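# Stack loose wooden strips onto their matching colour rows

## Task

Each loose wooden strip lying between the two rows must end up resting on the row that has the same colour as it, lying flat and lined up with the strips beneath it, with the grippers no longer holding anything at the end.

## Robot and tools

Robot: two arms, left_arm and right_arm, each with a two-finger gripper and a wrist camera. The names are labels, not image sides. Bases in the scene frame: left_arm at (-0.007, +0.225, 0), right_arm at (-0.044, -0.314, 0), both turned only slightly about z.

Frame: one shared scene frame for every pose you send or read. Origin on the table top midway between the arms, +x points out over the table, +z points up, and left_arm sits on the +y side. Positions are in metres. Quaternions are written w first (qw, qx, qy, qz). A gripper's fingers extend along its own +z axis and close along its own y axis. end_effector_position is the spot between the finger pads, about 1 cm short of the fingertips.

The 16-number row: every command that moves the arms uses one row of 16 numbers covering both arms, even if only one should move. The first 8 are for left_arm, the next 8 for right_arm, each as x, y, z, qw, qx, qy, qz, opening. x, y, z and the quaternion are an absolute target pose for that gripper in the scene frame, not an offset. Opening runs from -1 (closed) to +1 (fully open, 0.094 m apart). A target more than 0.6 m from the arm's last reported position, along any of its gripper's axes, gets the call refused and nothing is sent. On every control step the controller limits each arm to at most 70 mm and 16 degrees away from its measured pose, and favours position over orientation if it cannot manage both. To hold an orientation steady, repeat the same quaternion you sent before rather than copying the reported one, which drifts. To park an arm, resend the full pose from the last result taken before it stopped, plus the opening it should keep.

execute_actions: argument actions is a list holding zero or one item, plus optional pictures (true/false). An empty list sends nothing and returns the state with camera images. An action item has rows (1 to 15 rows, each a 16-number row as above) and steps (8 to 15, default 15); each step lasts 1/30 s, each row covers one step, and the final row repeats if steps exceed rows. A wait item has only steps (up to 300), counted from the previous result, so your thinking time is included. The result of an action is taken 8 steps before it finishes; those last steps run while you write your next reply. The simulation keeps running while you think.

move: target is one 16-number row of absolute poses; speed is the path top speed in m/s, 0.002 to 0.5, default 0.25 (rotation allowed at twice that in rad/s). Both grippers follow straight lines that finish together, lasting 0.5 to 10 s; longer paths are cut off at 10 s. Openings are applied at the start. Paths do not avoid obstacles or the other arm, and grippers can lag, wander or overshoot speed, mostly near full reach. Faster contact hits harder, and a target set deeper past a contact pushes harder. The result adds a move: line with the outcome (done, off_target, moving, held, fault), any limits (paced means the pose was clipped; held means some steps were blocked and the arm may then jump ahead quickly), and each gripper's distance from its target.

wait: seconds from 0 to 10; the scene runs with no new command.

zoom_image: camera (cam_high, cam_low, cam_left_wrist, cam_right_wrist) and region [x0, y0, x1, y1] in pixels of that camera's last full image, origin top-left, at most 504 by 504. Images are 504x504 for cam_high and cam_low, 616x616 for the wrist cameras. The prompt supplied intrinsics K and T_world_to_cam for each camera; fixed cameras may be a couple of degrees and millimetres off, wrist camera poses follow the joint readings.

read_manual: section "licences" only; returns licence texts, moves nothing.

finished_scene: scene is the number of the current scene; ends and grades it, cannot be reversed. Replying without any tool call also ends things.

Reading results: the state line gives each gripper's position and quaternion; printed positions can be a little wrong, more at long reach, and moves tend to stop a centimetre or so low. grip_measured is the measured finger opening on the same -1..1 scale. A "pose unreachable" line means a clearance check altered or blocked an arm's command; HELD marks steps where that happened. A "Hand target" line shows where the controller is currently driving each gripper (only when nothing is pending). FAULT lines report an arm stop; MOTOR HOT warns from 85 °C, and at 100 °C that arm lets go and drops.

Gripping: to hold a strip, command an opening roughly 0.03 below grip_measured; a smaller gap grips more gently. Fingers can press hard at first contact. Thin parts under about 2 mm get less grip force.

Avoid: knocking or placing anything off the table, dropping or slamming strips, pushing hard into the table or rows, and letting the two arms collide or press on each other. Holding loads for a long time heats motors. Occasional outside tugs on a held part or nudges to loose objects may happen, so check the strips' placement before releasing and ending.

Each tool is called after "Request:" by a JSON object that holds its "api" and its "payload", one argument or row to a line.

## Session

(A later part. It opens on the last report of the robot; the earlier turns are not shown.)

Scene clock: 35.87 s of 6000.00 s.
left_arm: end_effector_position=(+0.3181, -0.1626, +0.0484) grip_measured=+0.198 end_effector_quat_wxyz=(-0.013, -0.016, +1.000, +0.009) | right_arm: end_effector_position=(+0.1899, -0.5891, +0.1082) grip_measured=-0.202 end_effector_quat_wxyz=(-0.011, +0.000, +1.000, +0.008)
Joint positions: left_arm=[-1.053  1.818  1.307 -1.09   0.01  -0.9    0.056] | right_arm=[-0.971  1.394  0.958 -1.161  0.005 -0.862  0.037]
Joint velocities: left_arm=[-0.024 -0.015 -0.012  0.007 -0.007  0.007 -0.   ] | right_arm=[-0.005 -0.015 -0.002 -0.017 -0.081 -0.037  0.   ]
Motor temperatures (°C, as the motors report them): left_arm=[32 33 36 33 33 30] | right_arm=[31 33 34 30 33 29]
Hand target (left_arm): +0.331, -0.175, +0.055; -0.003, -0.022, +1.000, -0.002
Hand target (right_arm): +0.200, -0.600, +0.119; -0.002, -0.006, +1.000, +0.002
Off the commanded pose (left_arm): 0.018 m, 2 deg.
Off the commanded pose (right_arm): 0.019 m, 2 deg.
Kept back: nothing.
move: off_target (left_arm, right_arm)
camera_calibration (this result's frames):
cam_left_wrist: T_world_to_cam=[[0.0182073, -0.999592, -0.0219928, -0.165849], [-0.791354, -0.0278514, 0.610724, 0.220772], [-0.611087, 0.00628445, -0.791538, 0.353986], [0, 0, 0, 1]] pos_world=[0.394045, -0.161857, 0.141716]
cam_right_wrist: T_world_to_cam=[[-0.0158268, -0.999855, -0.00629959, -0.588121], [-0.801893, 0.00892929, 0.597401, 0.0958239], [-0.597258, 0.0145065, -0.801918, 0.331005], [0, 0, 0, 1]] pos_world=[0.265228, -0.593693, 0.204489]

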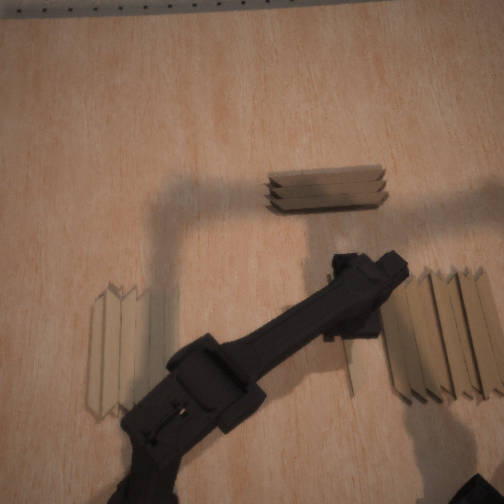

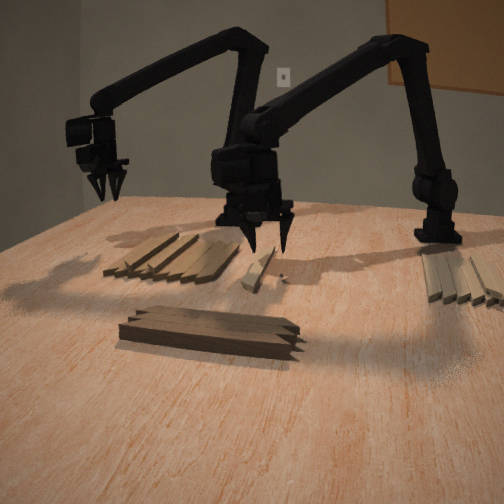

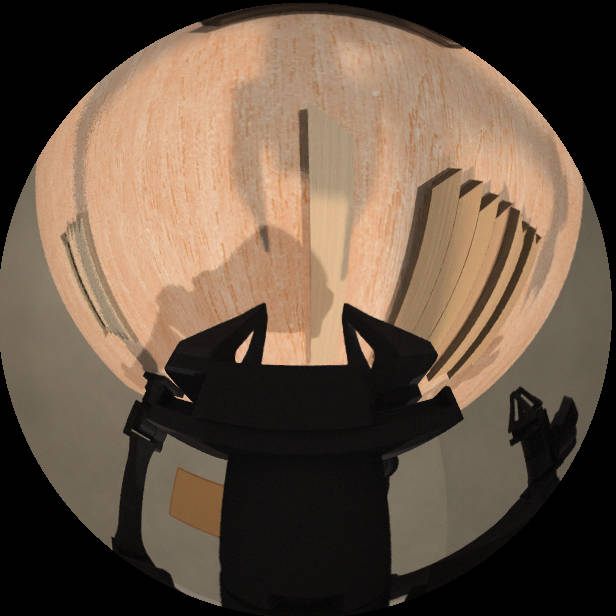

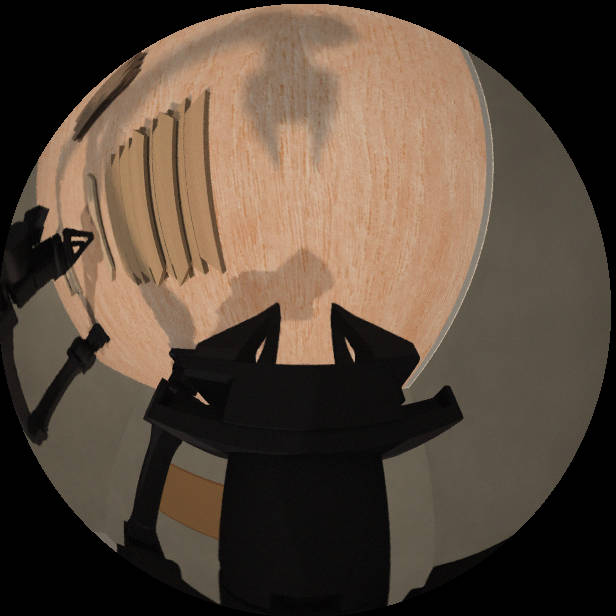

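Request:
{"api": "move", "payload": {
  "target": [0.328,-0.177,0.008,0,-0.022,1,0,0.2,0.2,-0.6,0.12,0,-0.006,1,0,-0.2],
  "speed": 0.05
}}

Request:
{"api": "move", "payload": {
  "target": [0.328,-0.177,0.008,0,-0.022,1,0,-0.5,0.2,-0.6,0.12,0,-0.006,1,0,-0.2]
}}

Request:
{"api": "move", "payload": {
  "target": [0.328,-0.17,0.075,0,-0.022,1,0,-0.5,0.2,-0.6,0.12,0,-0.006,1,0,-0.2],
  "speed": 0.2
}}

Scene clock: 37.37 s of 6000.00 s.
left_arm: end_effector_position=(+0.3302, -0.1752, +0.0207) grip_measured=+0.198 end_effector_quat_wxyz=(+0.001, -0.020, +1.000, -0.004) | right_arm: end_effector_position=(+0.1900, -0.5890, +0.1082) grip_measured=-0.202 end_effector_quat_wxyz=(-0.010, -0.001, +1.000, +0.009)
Joint positions: left_arm=[-1.053  1.874  1.307 -0.997  0.003 -0.909  0.056] | right_arm=[-0.971  1.394  0.958 -1.161  0.005 -0.864  0.037]
Joint velocities: left_arm=[-0.015 -0.015  0.002 -0.012  0.022  0.051 -0.001] | right_arm=[-0.005 -0.005  0.002 -0.022 -0.022 -0.037 -0.   ]
Motor temperatures (°C, as the motors report them): left_arm=[32 33 36 33 33 30] | right_arm=[31 33 34 30 33 29]
Hand target (left_arm): +0.328, -0.177, +0.008; +0.000, -0.022, +1.000, +0.000
Hand target (right_arm): +0.200, -0.600, +0.120; +0.000, -0.006, +1.000, -0.000
Off the commanded pose (left_arm): 0.013 m, 0 deg.
Off the commanded pose (right_arm): 0.019 m, 2 deg.
Kept back: nothing.
move: off_target (left_arm, right_arm)
camera_calibration (this result's frames):
cam_left_wrist: T_world_to_cam=[[0.0271836, -0.999627, 0.0026159, -0.182754], [-0.80846, -0.0204458, 0.588196, 0.254364], [-0.587923, -0.0181041, -0.808715, 0.327938], [0, 0, 0, 1]] pos_world=[0.403414, -0.171548, 0.116071]
cam_right_wrist: T_world_to_cam=[[-0.0135551, -0.999885, -0.00685253, -0.588423], [-0.80228, 0.00678543, 0.59691, 0.0947673], [-0.596794, 0.0135888, -0.802279, 0.330474], [0, 0, 0, 1]] pos_world=[0.265278, -0.593489, 0.204532]

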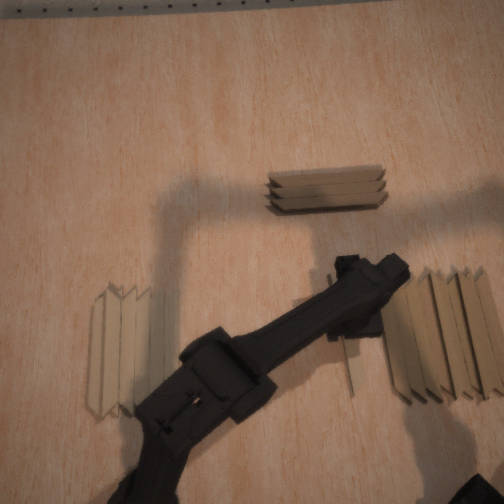

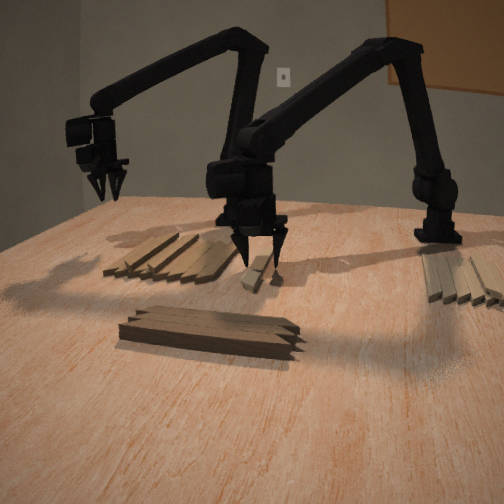

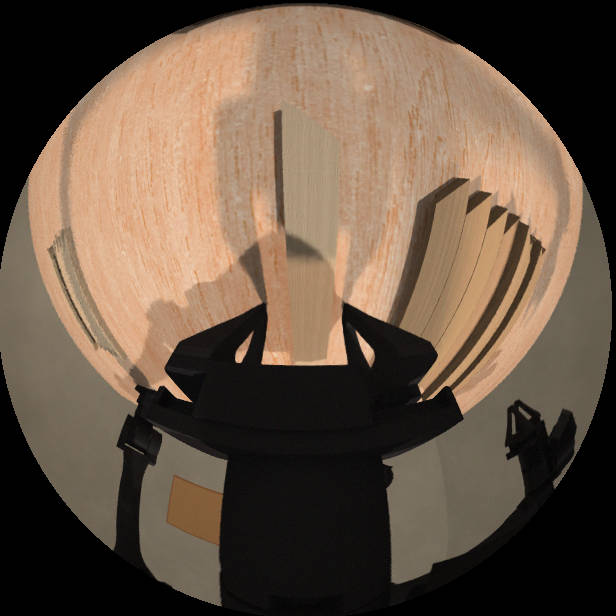

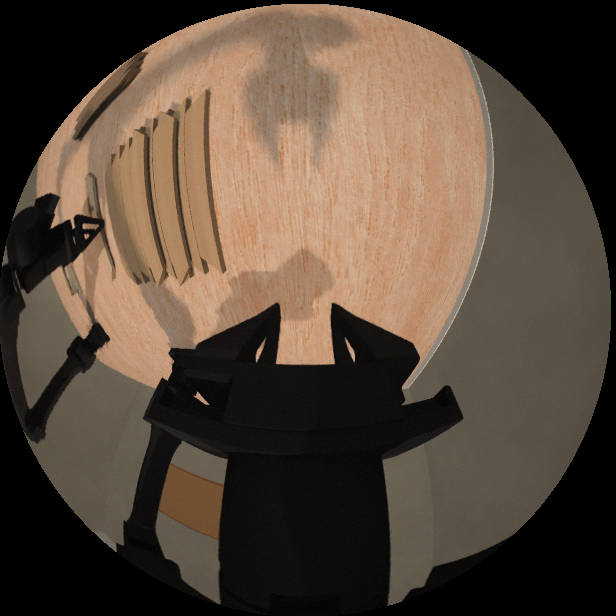

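Scene clock: 38.07 s of 6000.00 s.
left_arm: end_effector_position=(+0.3302, -0.1752, +0.0207) grip_measured=-0.455 end_effector_quat_wxyz=(+0.001, -0.020, +1.000, -0.004) | right_arm: end_effector_position=(+0.1900, -0.5890, +0.1082) grip_measured=-0.202 end_effector_quat_wxyz=(-0.010, -0.001, +1.000, +0.009)
Joint positions: left_arm=[-1.053  1.874  1.307 -0.997  0.003 -0.909  0.026] | right_arm=[-0.971  1.394  0.958 -1.161  0.005 -0.864  0.037]
Joint velocities: left_arm=[-0.005 -0.005 -0.002 -0.022 -0.037 -0.066  0.   ] | right_arm=[ 0.005 -0.005 -0.012  0.002 -0.051  0.022  0.   ]
Motor temperatures (°C, as the motors report them): left_arm=[32 33 36 33 33 30] | right_arm=[31 33 35 30 33 29]
Hand target (left_arm): +0.328, -0.177, +0.008; -0.000, -0.022, +1.000, -0.000
Hand target (right_arm): +0.200, -0.600, +0.120; +0.000, -0.006, +1.000, -0.000
Off the commanded pose (left_arm): 0.013 m, 0 deg.
Off the commanded pose (right_arm): 0.019 m, 2 deg.
Kept back: nothing.
move: off_target (left_arm, right_arm)
camera_calibration (this result's frames):
cam_left_wrist: T_world_to_cam=[[0.0271836, -0.999627, 0.0026159, -0.182754], [-0.80846, -0.0204458, 0.588196, 0.254364], [-0.587923, -0.0181041, -0.808715, 0.327938], [0, 0, 0, 1]] pos_world=[0.403414, -0.171548, 0.116071]
cam_right_wrist: T_world_to_cam=[[-0.0135551, -0.999885, -0.00685253, -0.588423], [-0.80228, 0.00678543, 0.59691, 0.0947673], [-0.596794, 0.0135888, -0.802279, 0.330474], [0, 0, 0, 1]] pos_world=[0.265278, -0.593489, 0.204532]

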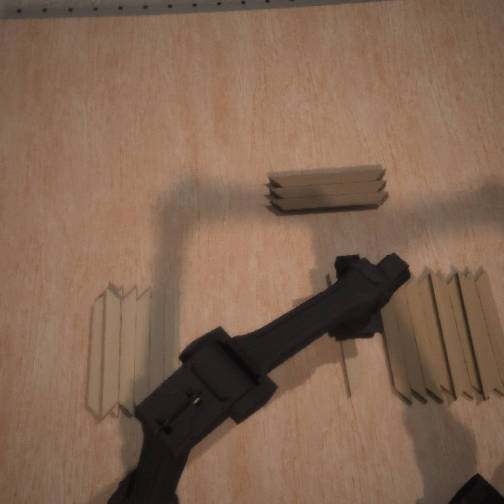

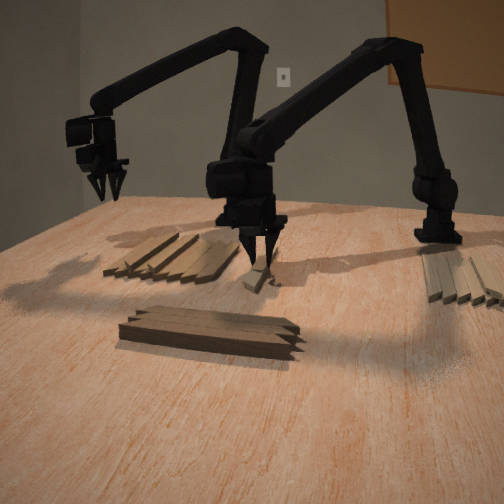

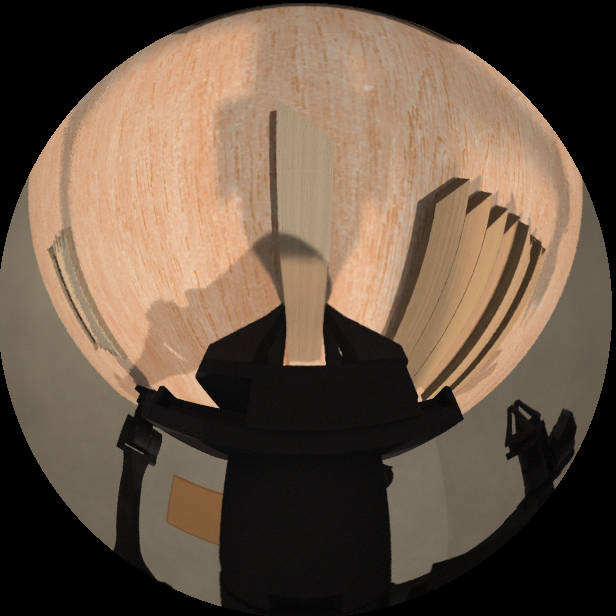

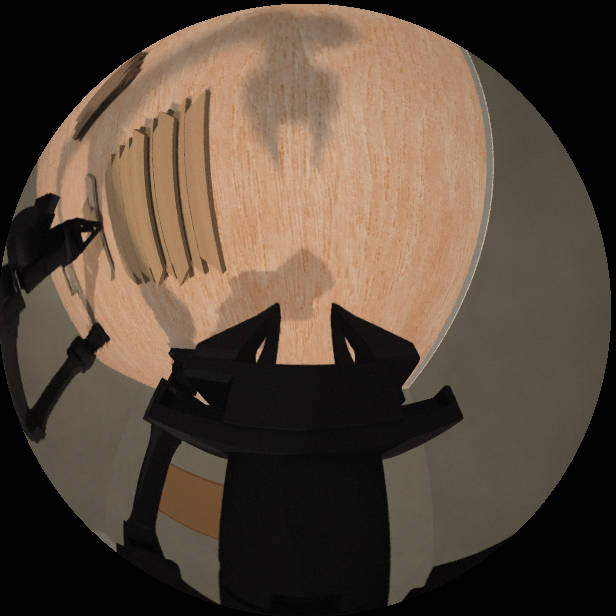

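Scene clock: 38.87 s of 6000.00 s.
left_arm: end_effector_position=(+0.3172, -0.1599, +0.0631) grip_measured=-0.455 end_effector_quat_wxyz=(-0.008, -0.020, +1.000, +0.007) | right_arm: end_effector_position=(+0.1900, -0.5890, +0.1082) grip_measured=-0.202 end_effector_quat_wxyz=(-0.010, -0.001, +1.000, +0.009)
Joint positions: left_arm=[-1.053  1.788  1.307 -1.109  0.003 -0.909  0.026] | right_arm=[-0.971  1.394  0.958 -1.161  0.005 -0.864  0.037]
Joint velocities: left_arm=[-0.005  0.005 -0.012 -0.027 -0.051 -0.066  0.001] | right_arm=[-0.015 -0.005 -0.002  0.002 -0.007  0.007 -0.001]
Motor temperatures (°C, as the motors report them): left_arm=[32 33 36 33 33 30] | right_arm=[31 33 35 30 33 29]
Hand target (left_arm): +0.327, -0.169, +0.075; +0.000, -0.022, +1.000, -0.000
Hand target (right_arm): +0.200, -0.600, +0.120; +0.000, -0.006, +1.000, -0.000
Off the commanded pose (left_arm): 0.019 m, 1 deg.
Off the commanded pose (right_arm): 0.019 m, 2 deg.
Kept back: nothing.
move: off_target (left_arm, right_arm)
camera_calibration (this result's frames):
cam_left_wrist: T_world_to_cam=[[0.0270489, -0.999468, -0.0182349, -0.165812], [-0.798204, -0.0325763, 0.601506, 0.21322], [-0.60178, -0.00171491, -0.79866, 0.361285], [0, 0, 0, 1]] pos_world=[0.392092, -0.158158, 0.157267]
cam_right_wrist: T_world_to_cam=[[-0.0135551, -0.999885, -0.00685253, -0.588423], [-0.80228, 0.00678543, 0.59691, 0.0947673], [-0.596794, 0.0135888, -0.802279, 0.330474], [0, 0, 0, 1]] pos_world=[0.265278, -0.593489, 0.204532]

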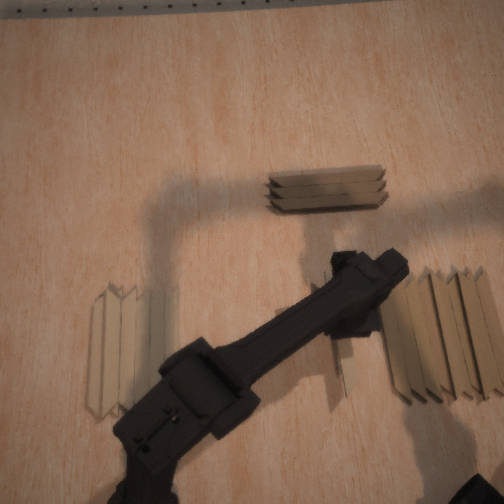

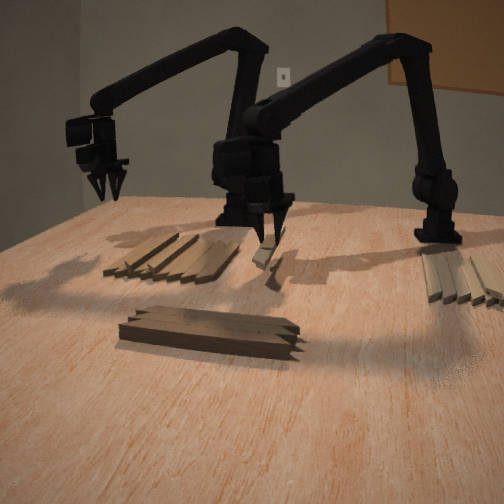

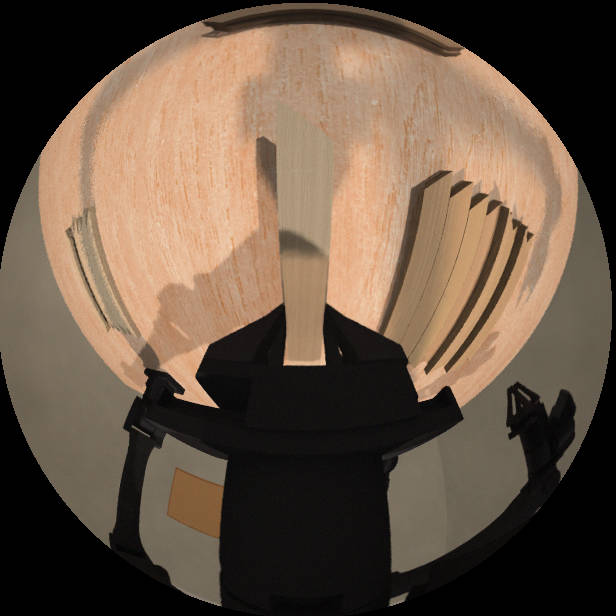

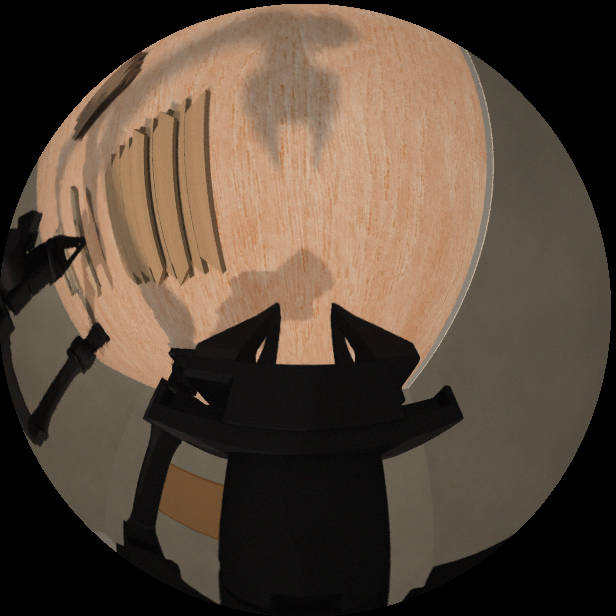

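Request:
{"api": "move", "payload": {
  "target": [0.315,0.215,0.065,0,0.01,1,0,-0.5,0.2,-0.6,0.12,0,-0.006,1,0,-0.2],
  "speed": 0.3
}}

Request:
{"api": "move", "payload": {
  "target": [0.315,0.215,0.034,0,0.01,1,0,-0.5,0.2,-0.6,0.12,0,-0.006,1,0,-0.2],
  "speed": 0.06
}}

Request:
{"api": "zoom_image", "payload": {
  "camera": "cam_left_wrist",
  "region": [200,70,430,330]
}}

Scene clock: 41.10 s of 6000.00 s.
left_arm: end_effector_position=(+0.3129, +0.2249, +0.0673) grip_measured=-0.455 end_effector_quat_wxyz=(-0.000, +0.000, +1.000, +0.011) | right_arm: end_effector_position=(+0.1900, -0.5890, +0.1082) grip_measured=-0.202 end_effector_quat_wxyz=(-0.010, -0.001, +1.000, +0.009)
Joint positions: left_arm=[-0.195  1.324  0.77  -1.016 -0.022 -0.01   0.026] | right_arm=[-0.971  1.394  0.958 -1.161  0.005 -0.864  0.037]
Joint velocities: left_arm=[ 0.005 -0.005  0.007  0.002  0.007  0.007  0.001] | right_arm=[-0.005 -0.005 -0.012  0.007  0.007 -0.007  0.001]
Motor temperatures (°C, as the motors report them): left_arm=[32 33 35 33 33 30] | right_arm=[31 33 35 30 33 29]
Hand target (left_arm): +0.314, +0.222, +0.066; +0.008, +0.010, +1.000, +0.009
Hand target (right_arm): +0.200, -0.600, +0.120; +0.000, -0.006, +1.000, -0.000
Off the commanded pose (left_arm): 0.010 m, 2 deg.
Off the commanded pose (right_arm): 0.019 m, 2 deg.
Kept back: nothing.
move: off_target (right_arm)
camera_calibration (this result's frames):
cam_left_wrist: T_world_to_cam=[[-0.0140066, -0.999535, -0.0271021, 0.232469], [-0.807626, -0.00467162, 0.589677, 0.217206], [-0.589529, 0.0301477, -0.807184, 0.352299], [0, 0, 0, 1]] pos_world=[0.386367, 0.222755, 0.162589]
cam_right_wrist: T_world_to_cam=[[-0.0135551, -0.999885, -0.00685253, -0.588423], [-0.80228, 0.00678543, 0.59691, 0.0947673], [-0.596794, 0.0135888, -0.802279, 0.330474], [0, 0, 0, 1]] pos_world=[0.265278, -0.593489, 0.204532]

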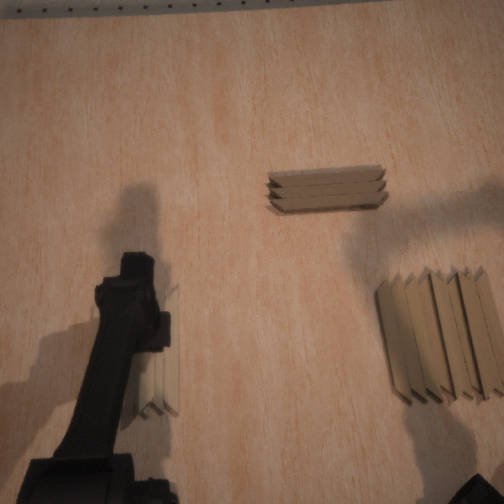

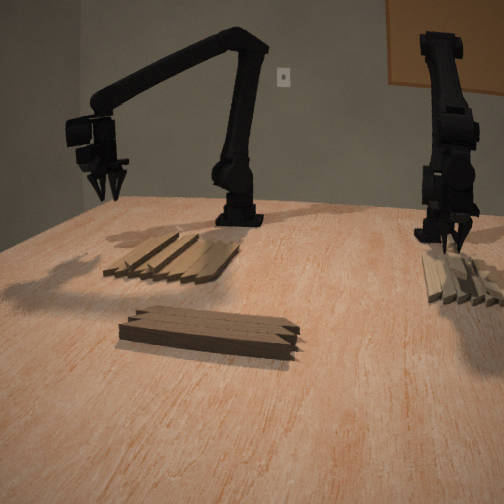

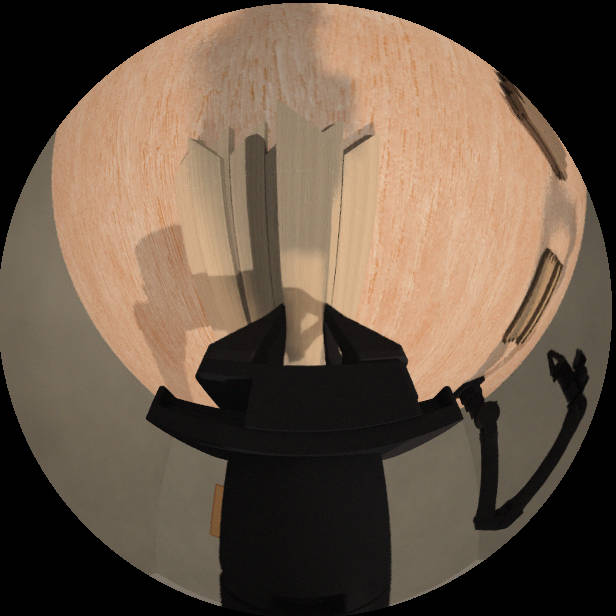

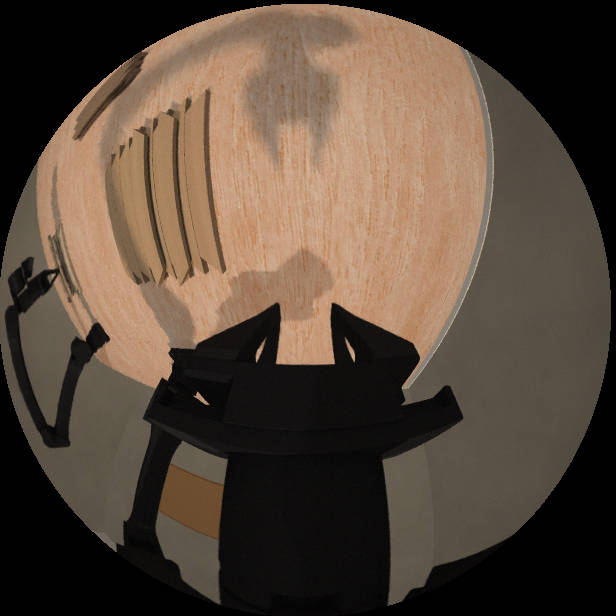

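Scene clock: 42.00 s of 6000.00 s.
left_arm: end_effector_position=(+0.3154, +0.2180, +0.0393) grip_measured=-0.455 end_effector_quat_wxyz=(-0.001, +0.006, +1.000, +0.002) | right_arm: end_effector_position=(+0.1900, -0.5890, +0.1082) grip_measured=-0.202 end_effector_quat_wxyz=(-0.010, -0.001, +1.000, +0.009)
Joint positions: left_arm=[-0.206  1.383  0.737 -0.926 -0.003 -0.01   0.026] | right_arm=[-0.971  1.394  0.958 -1.161  0.005 -0.864  0.037]
Joint velocities: left_arm=[-0.015  0.005  0.002  0.017  0.037  0.051  0.   ] | right_arm=[-0.024 -0.015 -0.022  0.007  0.007 -0.095 -0.001]
Motor temperatures (°C, as the motors report them): left_arm=[32 33 35 33 33 30] | right_arm=[31 33 35 30 33 29]
Hand target (left_arm): +0.315, +0.215, +0.034; -0.000, +0.010, +1.000, -0.000
Hand target (right_arm): +0.200, -0.600, +0.120; +0.000, -0.006, +1.000, -0.000
Off the commanded pose (left_arm): 0.006 m, 0 deg.
Off the commanded pose (right_arm): 0.019 m, 2 deg.
Kept back: nothing.
move: off_target (right_arm)
camera_calibration (this result's frames):
cam_left_wrist: T_world_to_cam=[[-0.0250708, -0.999653, -0.00802962, 0.227639], [-0.806926, 0.0154945, 0.59045, 0.231086], [-0.590121, 0.0212824, -0.807034, 0.333522], [0, 0, 0, 1]] pos_world=[0.388994, 0.216882, 0.134547]
cam_right_wrist: T_world_to_cam=[[-0.0135551, -0.999885, -0.00685253, -0.588423], [-0.80228, 0.00678543, 0.59691, 0.0947673], [-0.596794, 0.0135888, -0.802279, 0.330474], [0, 0, 0, 1]] pos_world=[0.265278, -0.593489, 0.204532]

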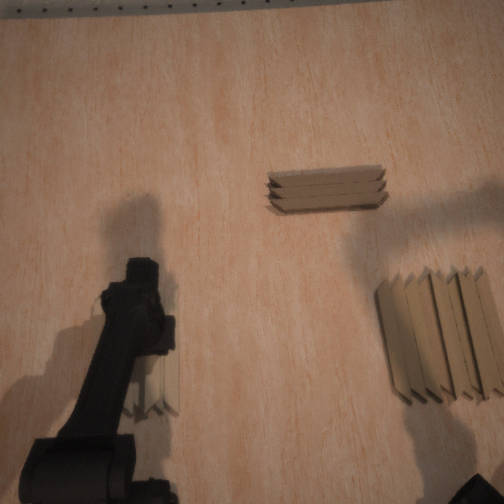

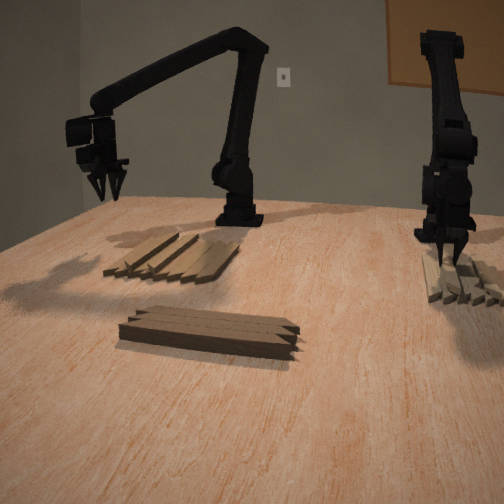

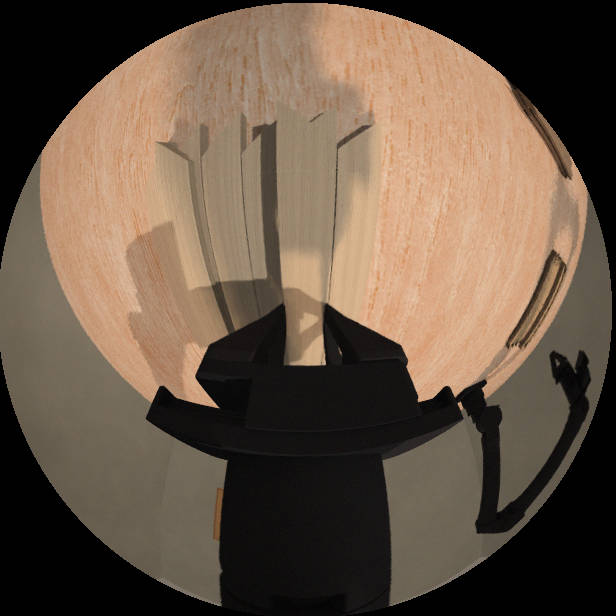

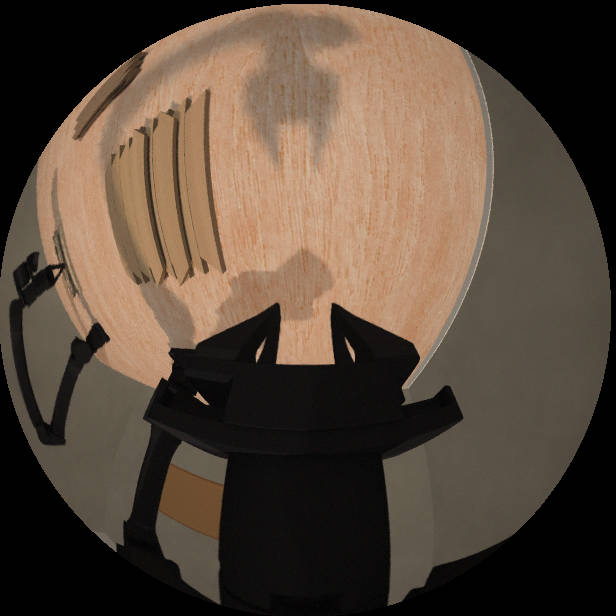

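Region (200, 70, 430, 330) of cam_left_wrist's 616x616 image, scaled by 1.938, with more detail than that image has; it fills the left 446 columns of this view, and the rest is white.

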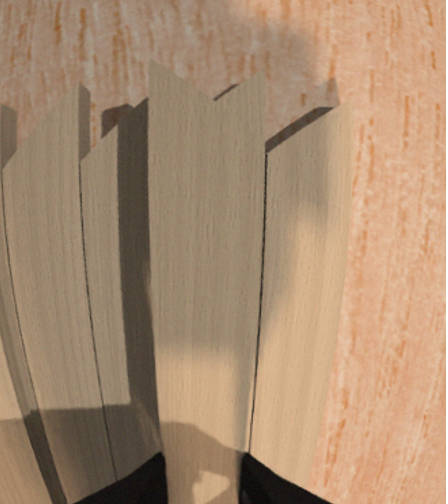

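Request:
{"api": "move", "payload": {
  "target": [0.315,0.215,0.023,0,0.01,1,0,-0.5,0.2,-0.6,0.12,0,-0.006,1,0,-0.2],
  "speed": 0.04
}}

Request:
{"api": "move", "payload": {
  "target": [0.315,0.215,0.023,0,0.01,1,0,0,0.2,-0.6,0.12,0,-0.006,1,0,-0.2]
}}

Request:
{"api": "move", "payload": {
  "target": [0.315,0.215,0.12,0,0.01,1,0,0,0.2,-0.6,0.12,0,-0.006,1,0,-0.2]
}}

Scene clock: 43.23 s of 6000.00 s.
left_arm: end_effector_position=(+0.3169, +0.2179, +0.0314) grip_measured=-0.455 end_effector_quat_wxyz=(+0.003, +0.006, +1.000, +0.002) | right_arm: end_effector_position=(+0.1900, -0.5890, +0.1082) grip_measured=-0.202 end_effector_quat_wxyz=(-0.010, -0.001, +1.000, +0.009)
Joint positions: left_arm=[-0.207  1.398  0.726 -0.892 -0.003 -0.01   0.026] | right_arm=[-0.971  1.394  0.958 -1.161  0.005 -0.864  0.037]
Joint velocities: left_arm=[ 0.005 -0.005  0.017 -0.017  0.066 -0.037 -0.   ] | right_arm=[-0.015 -0.015 -0.002 -0.002 -0.081 -0.007  0.001]
Motor temperatures (°C, as the motors report them): left_arm=[32 33 35 33 33 30] | right_arm=[31 33 35 30 33 29]
Hand target (left_arm): +0.315, +0.215, +0.023; -0.000, +0.010, +1.000, -0.000
Hand target (right_arm): +0.200, -0.600, +0.120; +0.000, -0.006, +1.000, -0.000
Off the commanded pose (left_arm): 0.009 m, 1 deg.
Off the commanded pose (right_arm): 0.019 m, 2 deg.
Kept back: nothing.
move: off_target (right_arm)
camera_calibration (this result's frames):
cam_left_wrist: T_world_to_cam=[[-0.0253939, -0.999645, -0.00804869, 0.227557], [-0.811177, 0.0158994, 0.584585, 0.238415], [-0.584249, 0.0213738, -0.811293, 0.326258], [0, 0, 0, 1]] pos_world=[0.389792, 0.216712, 0.127149]
cam_right_wrist: T_world_to_cam=[[-0.0135551, -0.999885, -0.00685253, -0.588423], [-0.80228, 0.00678543, 0.59691, 0.0947673], [-0.596794, 0.0135888, -0.802279, 0.330474], [0, 0, 0, 1]] pos_world=[0.265278, -0.593489, 0.204532]

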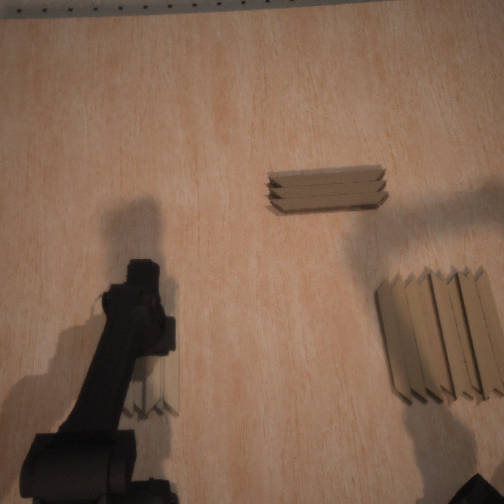

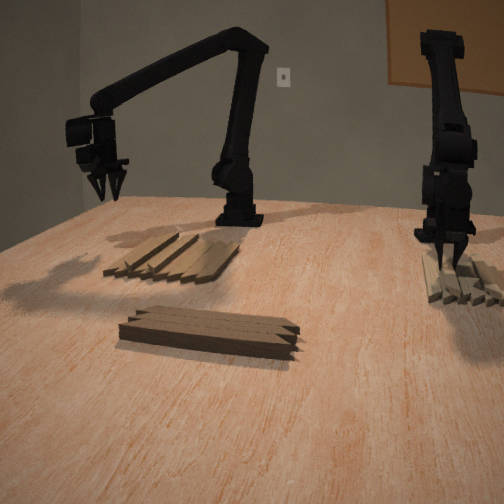

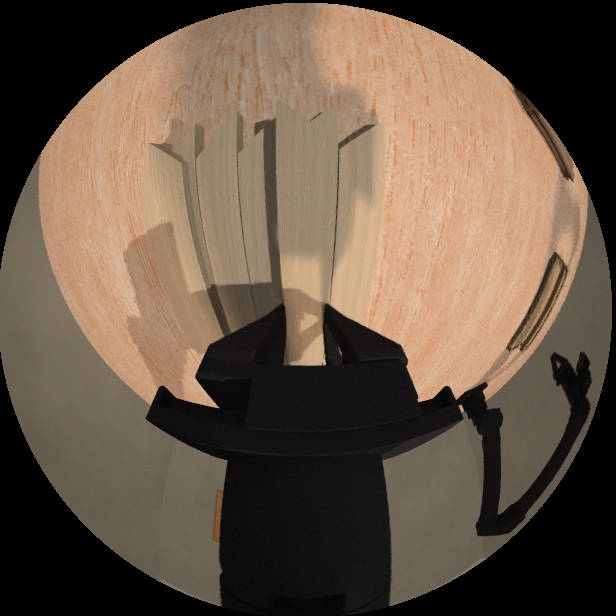

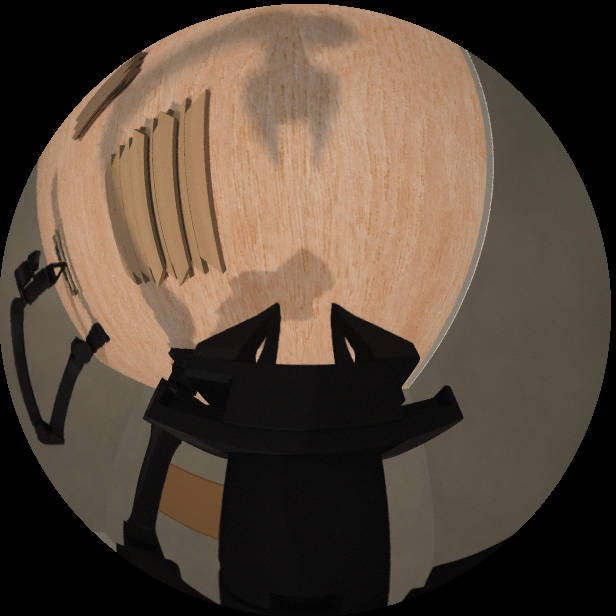

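Scene clock: 43.93 s of 6000.00 s.
left_arm: end_effector_position=(+0.3174, +0.2179, +0.0314) grip_measured=-0.002 end_effector_quat_wxyz=(+0.004, +0.006, +1.000, +0.002) | right_arm: end_effector_position=(+0.1900, -0.5890, +0.1082) grip_measured=-0.202 end_effector_quat_wxyz=(-0.010, -0.001, +1.000, +0.009)
Joint positions: left_arm=[-0.207  1.398  0.726 -0.89  -0.003 -0.01   0.047] | right_arm=[-0.971  1.394  0.958 -1.161  0.005 -0.864  0.037]
Joint velocities: left_arm=[-0.024 -0.015 -0.007 -0.007  0.022  0.037 -0.001] | right_arm=[-0.015 -0.005  0.002  0.002 -0.066 -0.022 -0.002]
Motor temperatures (°C, as the motors report them): left_arm=[32 33 35 33 33 30] | right_arm=[31 33 35 30 33 29]
Hand target (left_arm): +0.315, +0.215, +0.023; +0.000, +0.010, +1.000, -0.000
Hand target (right_arm): +0.200, -0.600, +0.120; +0.000, -0.006, +1.000, -0.000
Off the commanded pose (left_arm): 0.009 m, 1 deg.
Off the commanded pose (right_arm): 0.019 m, 2 deg.
Kept back: nothing.
move: off_target (right_arm)
camera_calibration (this result's frames):
cam_left_wrist: T_world_to_cam=[[-0.0253785, -0.999645, -0.00805364, 0.227554], [-0.81229, 0.0159248, 0.583036, 0.239191], [-0.582701, 0.0213385, -0.812406, 0.326086], [0, 0, 0, 1]] pos_world=[0.390078, 0.216706, 0.12729]
cam_right_wrist: T_world_to_cam=[[-0.0135551, -0.999885, -0.00685253, -0.588423], [-0.80228, 0.00678543, 0.59691, 0.0947673], [-0.596794, 0.0135888, -0.802279, 0.330474], [0, 0, 0, 1]] pos_world=[0.265278, -0.593489, 0.204532]

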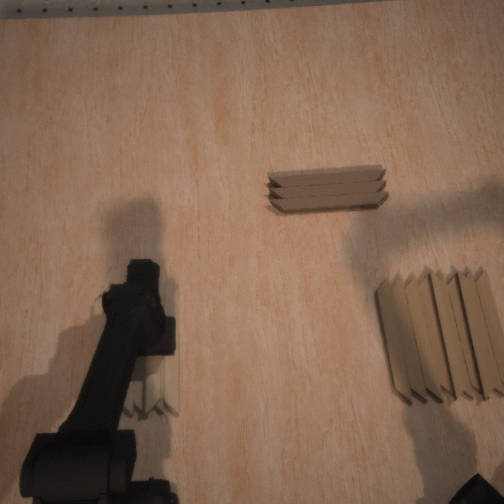

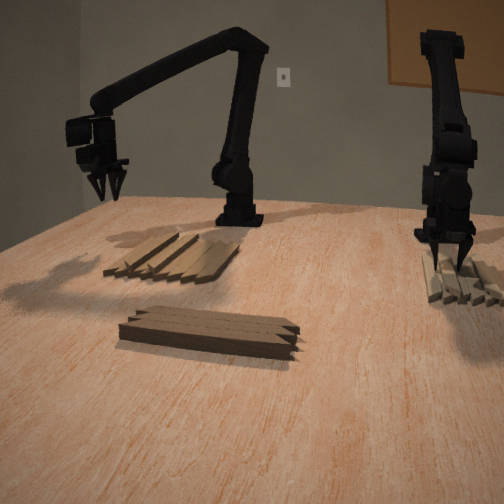

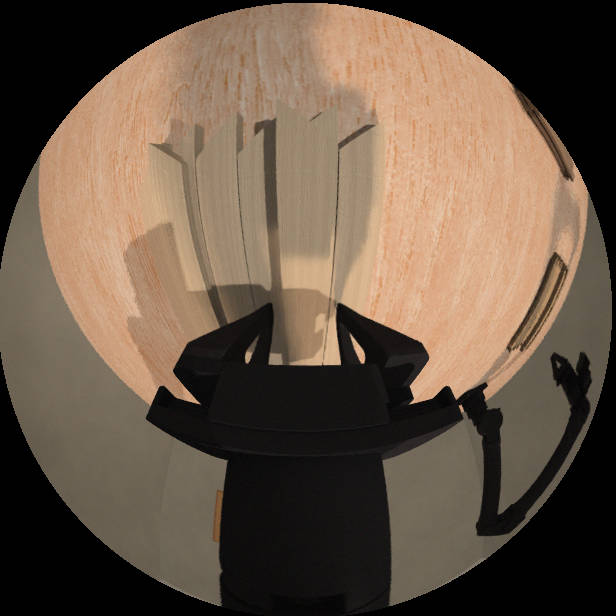

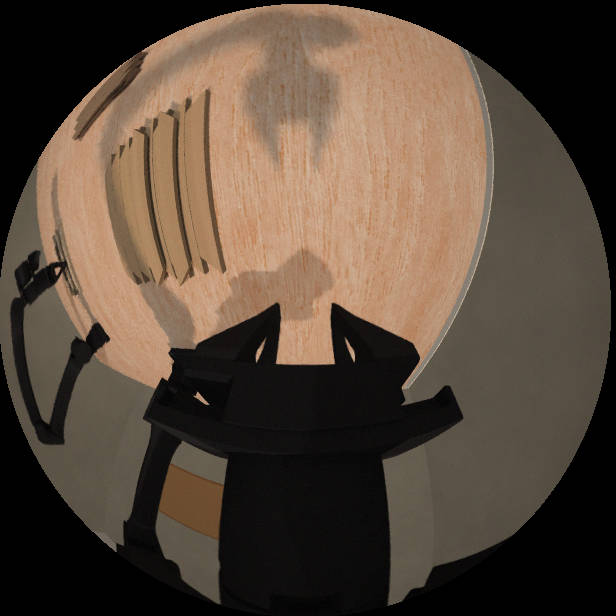

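Scene clock: 44.77 s of 6000.00 s.
left_arm: end_effector_position=(+0.3051, +0.2182, +0.1115) grip_measured=-0.002 end_effector_quat_wxyz=(-0.003, +0.006, +1.000, +0.002) | right_arm: end_effector_position=(+0.1900, -0.5890, +0.1082) grip_measured=-0.202 end_effector_quat_wxyz=(-0.010, -0.001, +1.000, +0.009)
Joint positions: left_arm=[-0.207  1.242  0.828 -1.162 -0.003 -0.01   0.047] | right_arm=[-0.971  1.394  0.958 -1.161  0.005 -0.864  0.037]
Joint velocities: left_arm=[-0.005  0.005  0.012 -0.032 -0.037  0.037  0.   ] | right_arm=[-0.005 -0.015 -0.012 -0.007 -0.066 -0.066  0.001]
Motor temperatures (°C, as the motors report them): left_arm=[32 33 35 33 33 30] | right_arm=[31 33 35 30 33 29]
Hand target (left_arm): +0.314, +0.215, +0.121; +0.000, +0.010, +1.000, -0.000
Hand target (right_arm): +0.200, -0.600, +0.120; +0.000, -0.006, +1.000, -0.000
Off the commanded pose (left_arm): 0.013 m, 1 deg.
Off the commanded pose (right_arm): 0.019 m, 2 deg.
Kept back: nothing.
move: off_target (left_arm, right_arm)
camera_calibration (this result's frames):
cam_left_wrist: T_world_to_cam=[[-0.0254858, -0.999643, -0.00801839, 0.228195], [-0.804436, 0.0157457, 0.593831, 0.178989], [-0.593493, 0.0215845, -0.80455, 0.386371], [0, 0, 0, 1]] pos_world=[0.379109, 0.216956, 0.206395]
cam_right_wrist: T_world_to_cam=[[-0.0135551, -0.999885, -0.00685253, -0.588423], [-0.80228, 0.00678543, 0.59691, 0.0947673], [-0.596794, 0.0135888, -0.802279, 0.330474], [0, 0, 0, 1]] pos_world=[0.265278, -0.593489, 0.204532]

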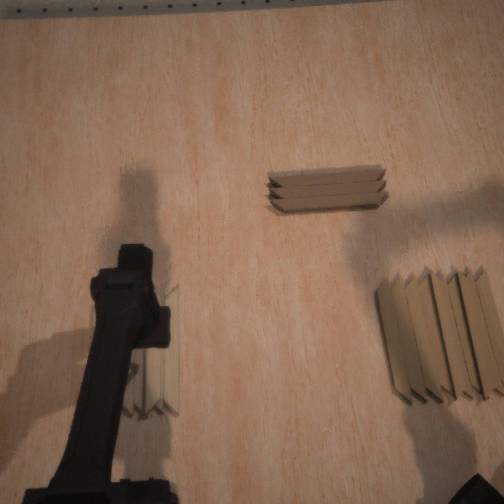

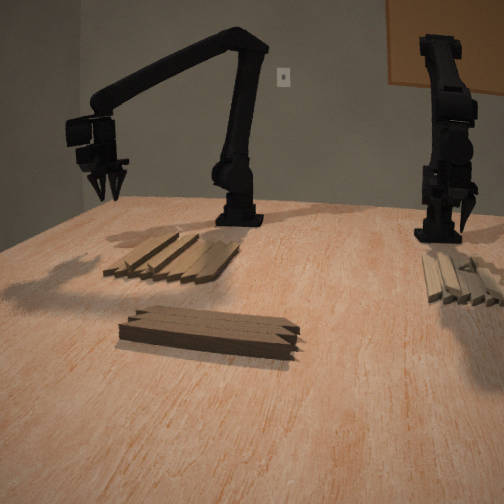

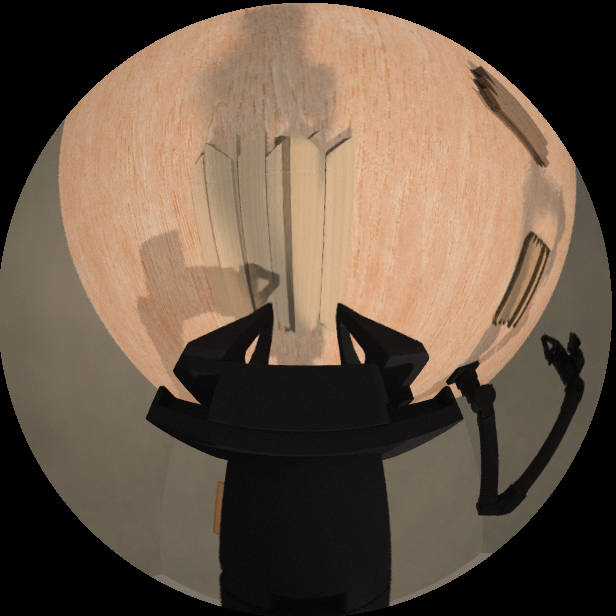

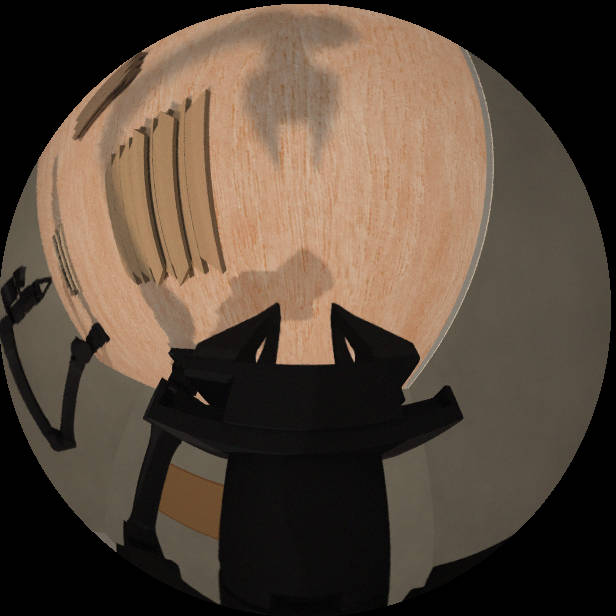

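Request:
{"api": "finished_scene", "payload": {
  "scene": 1
}}

The scene is finished: the task was done.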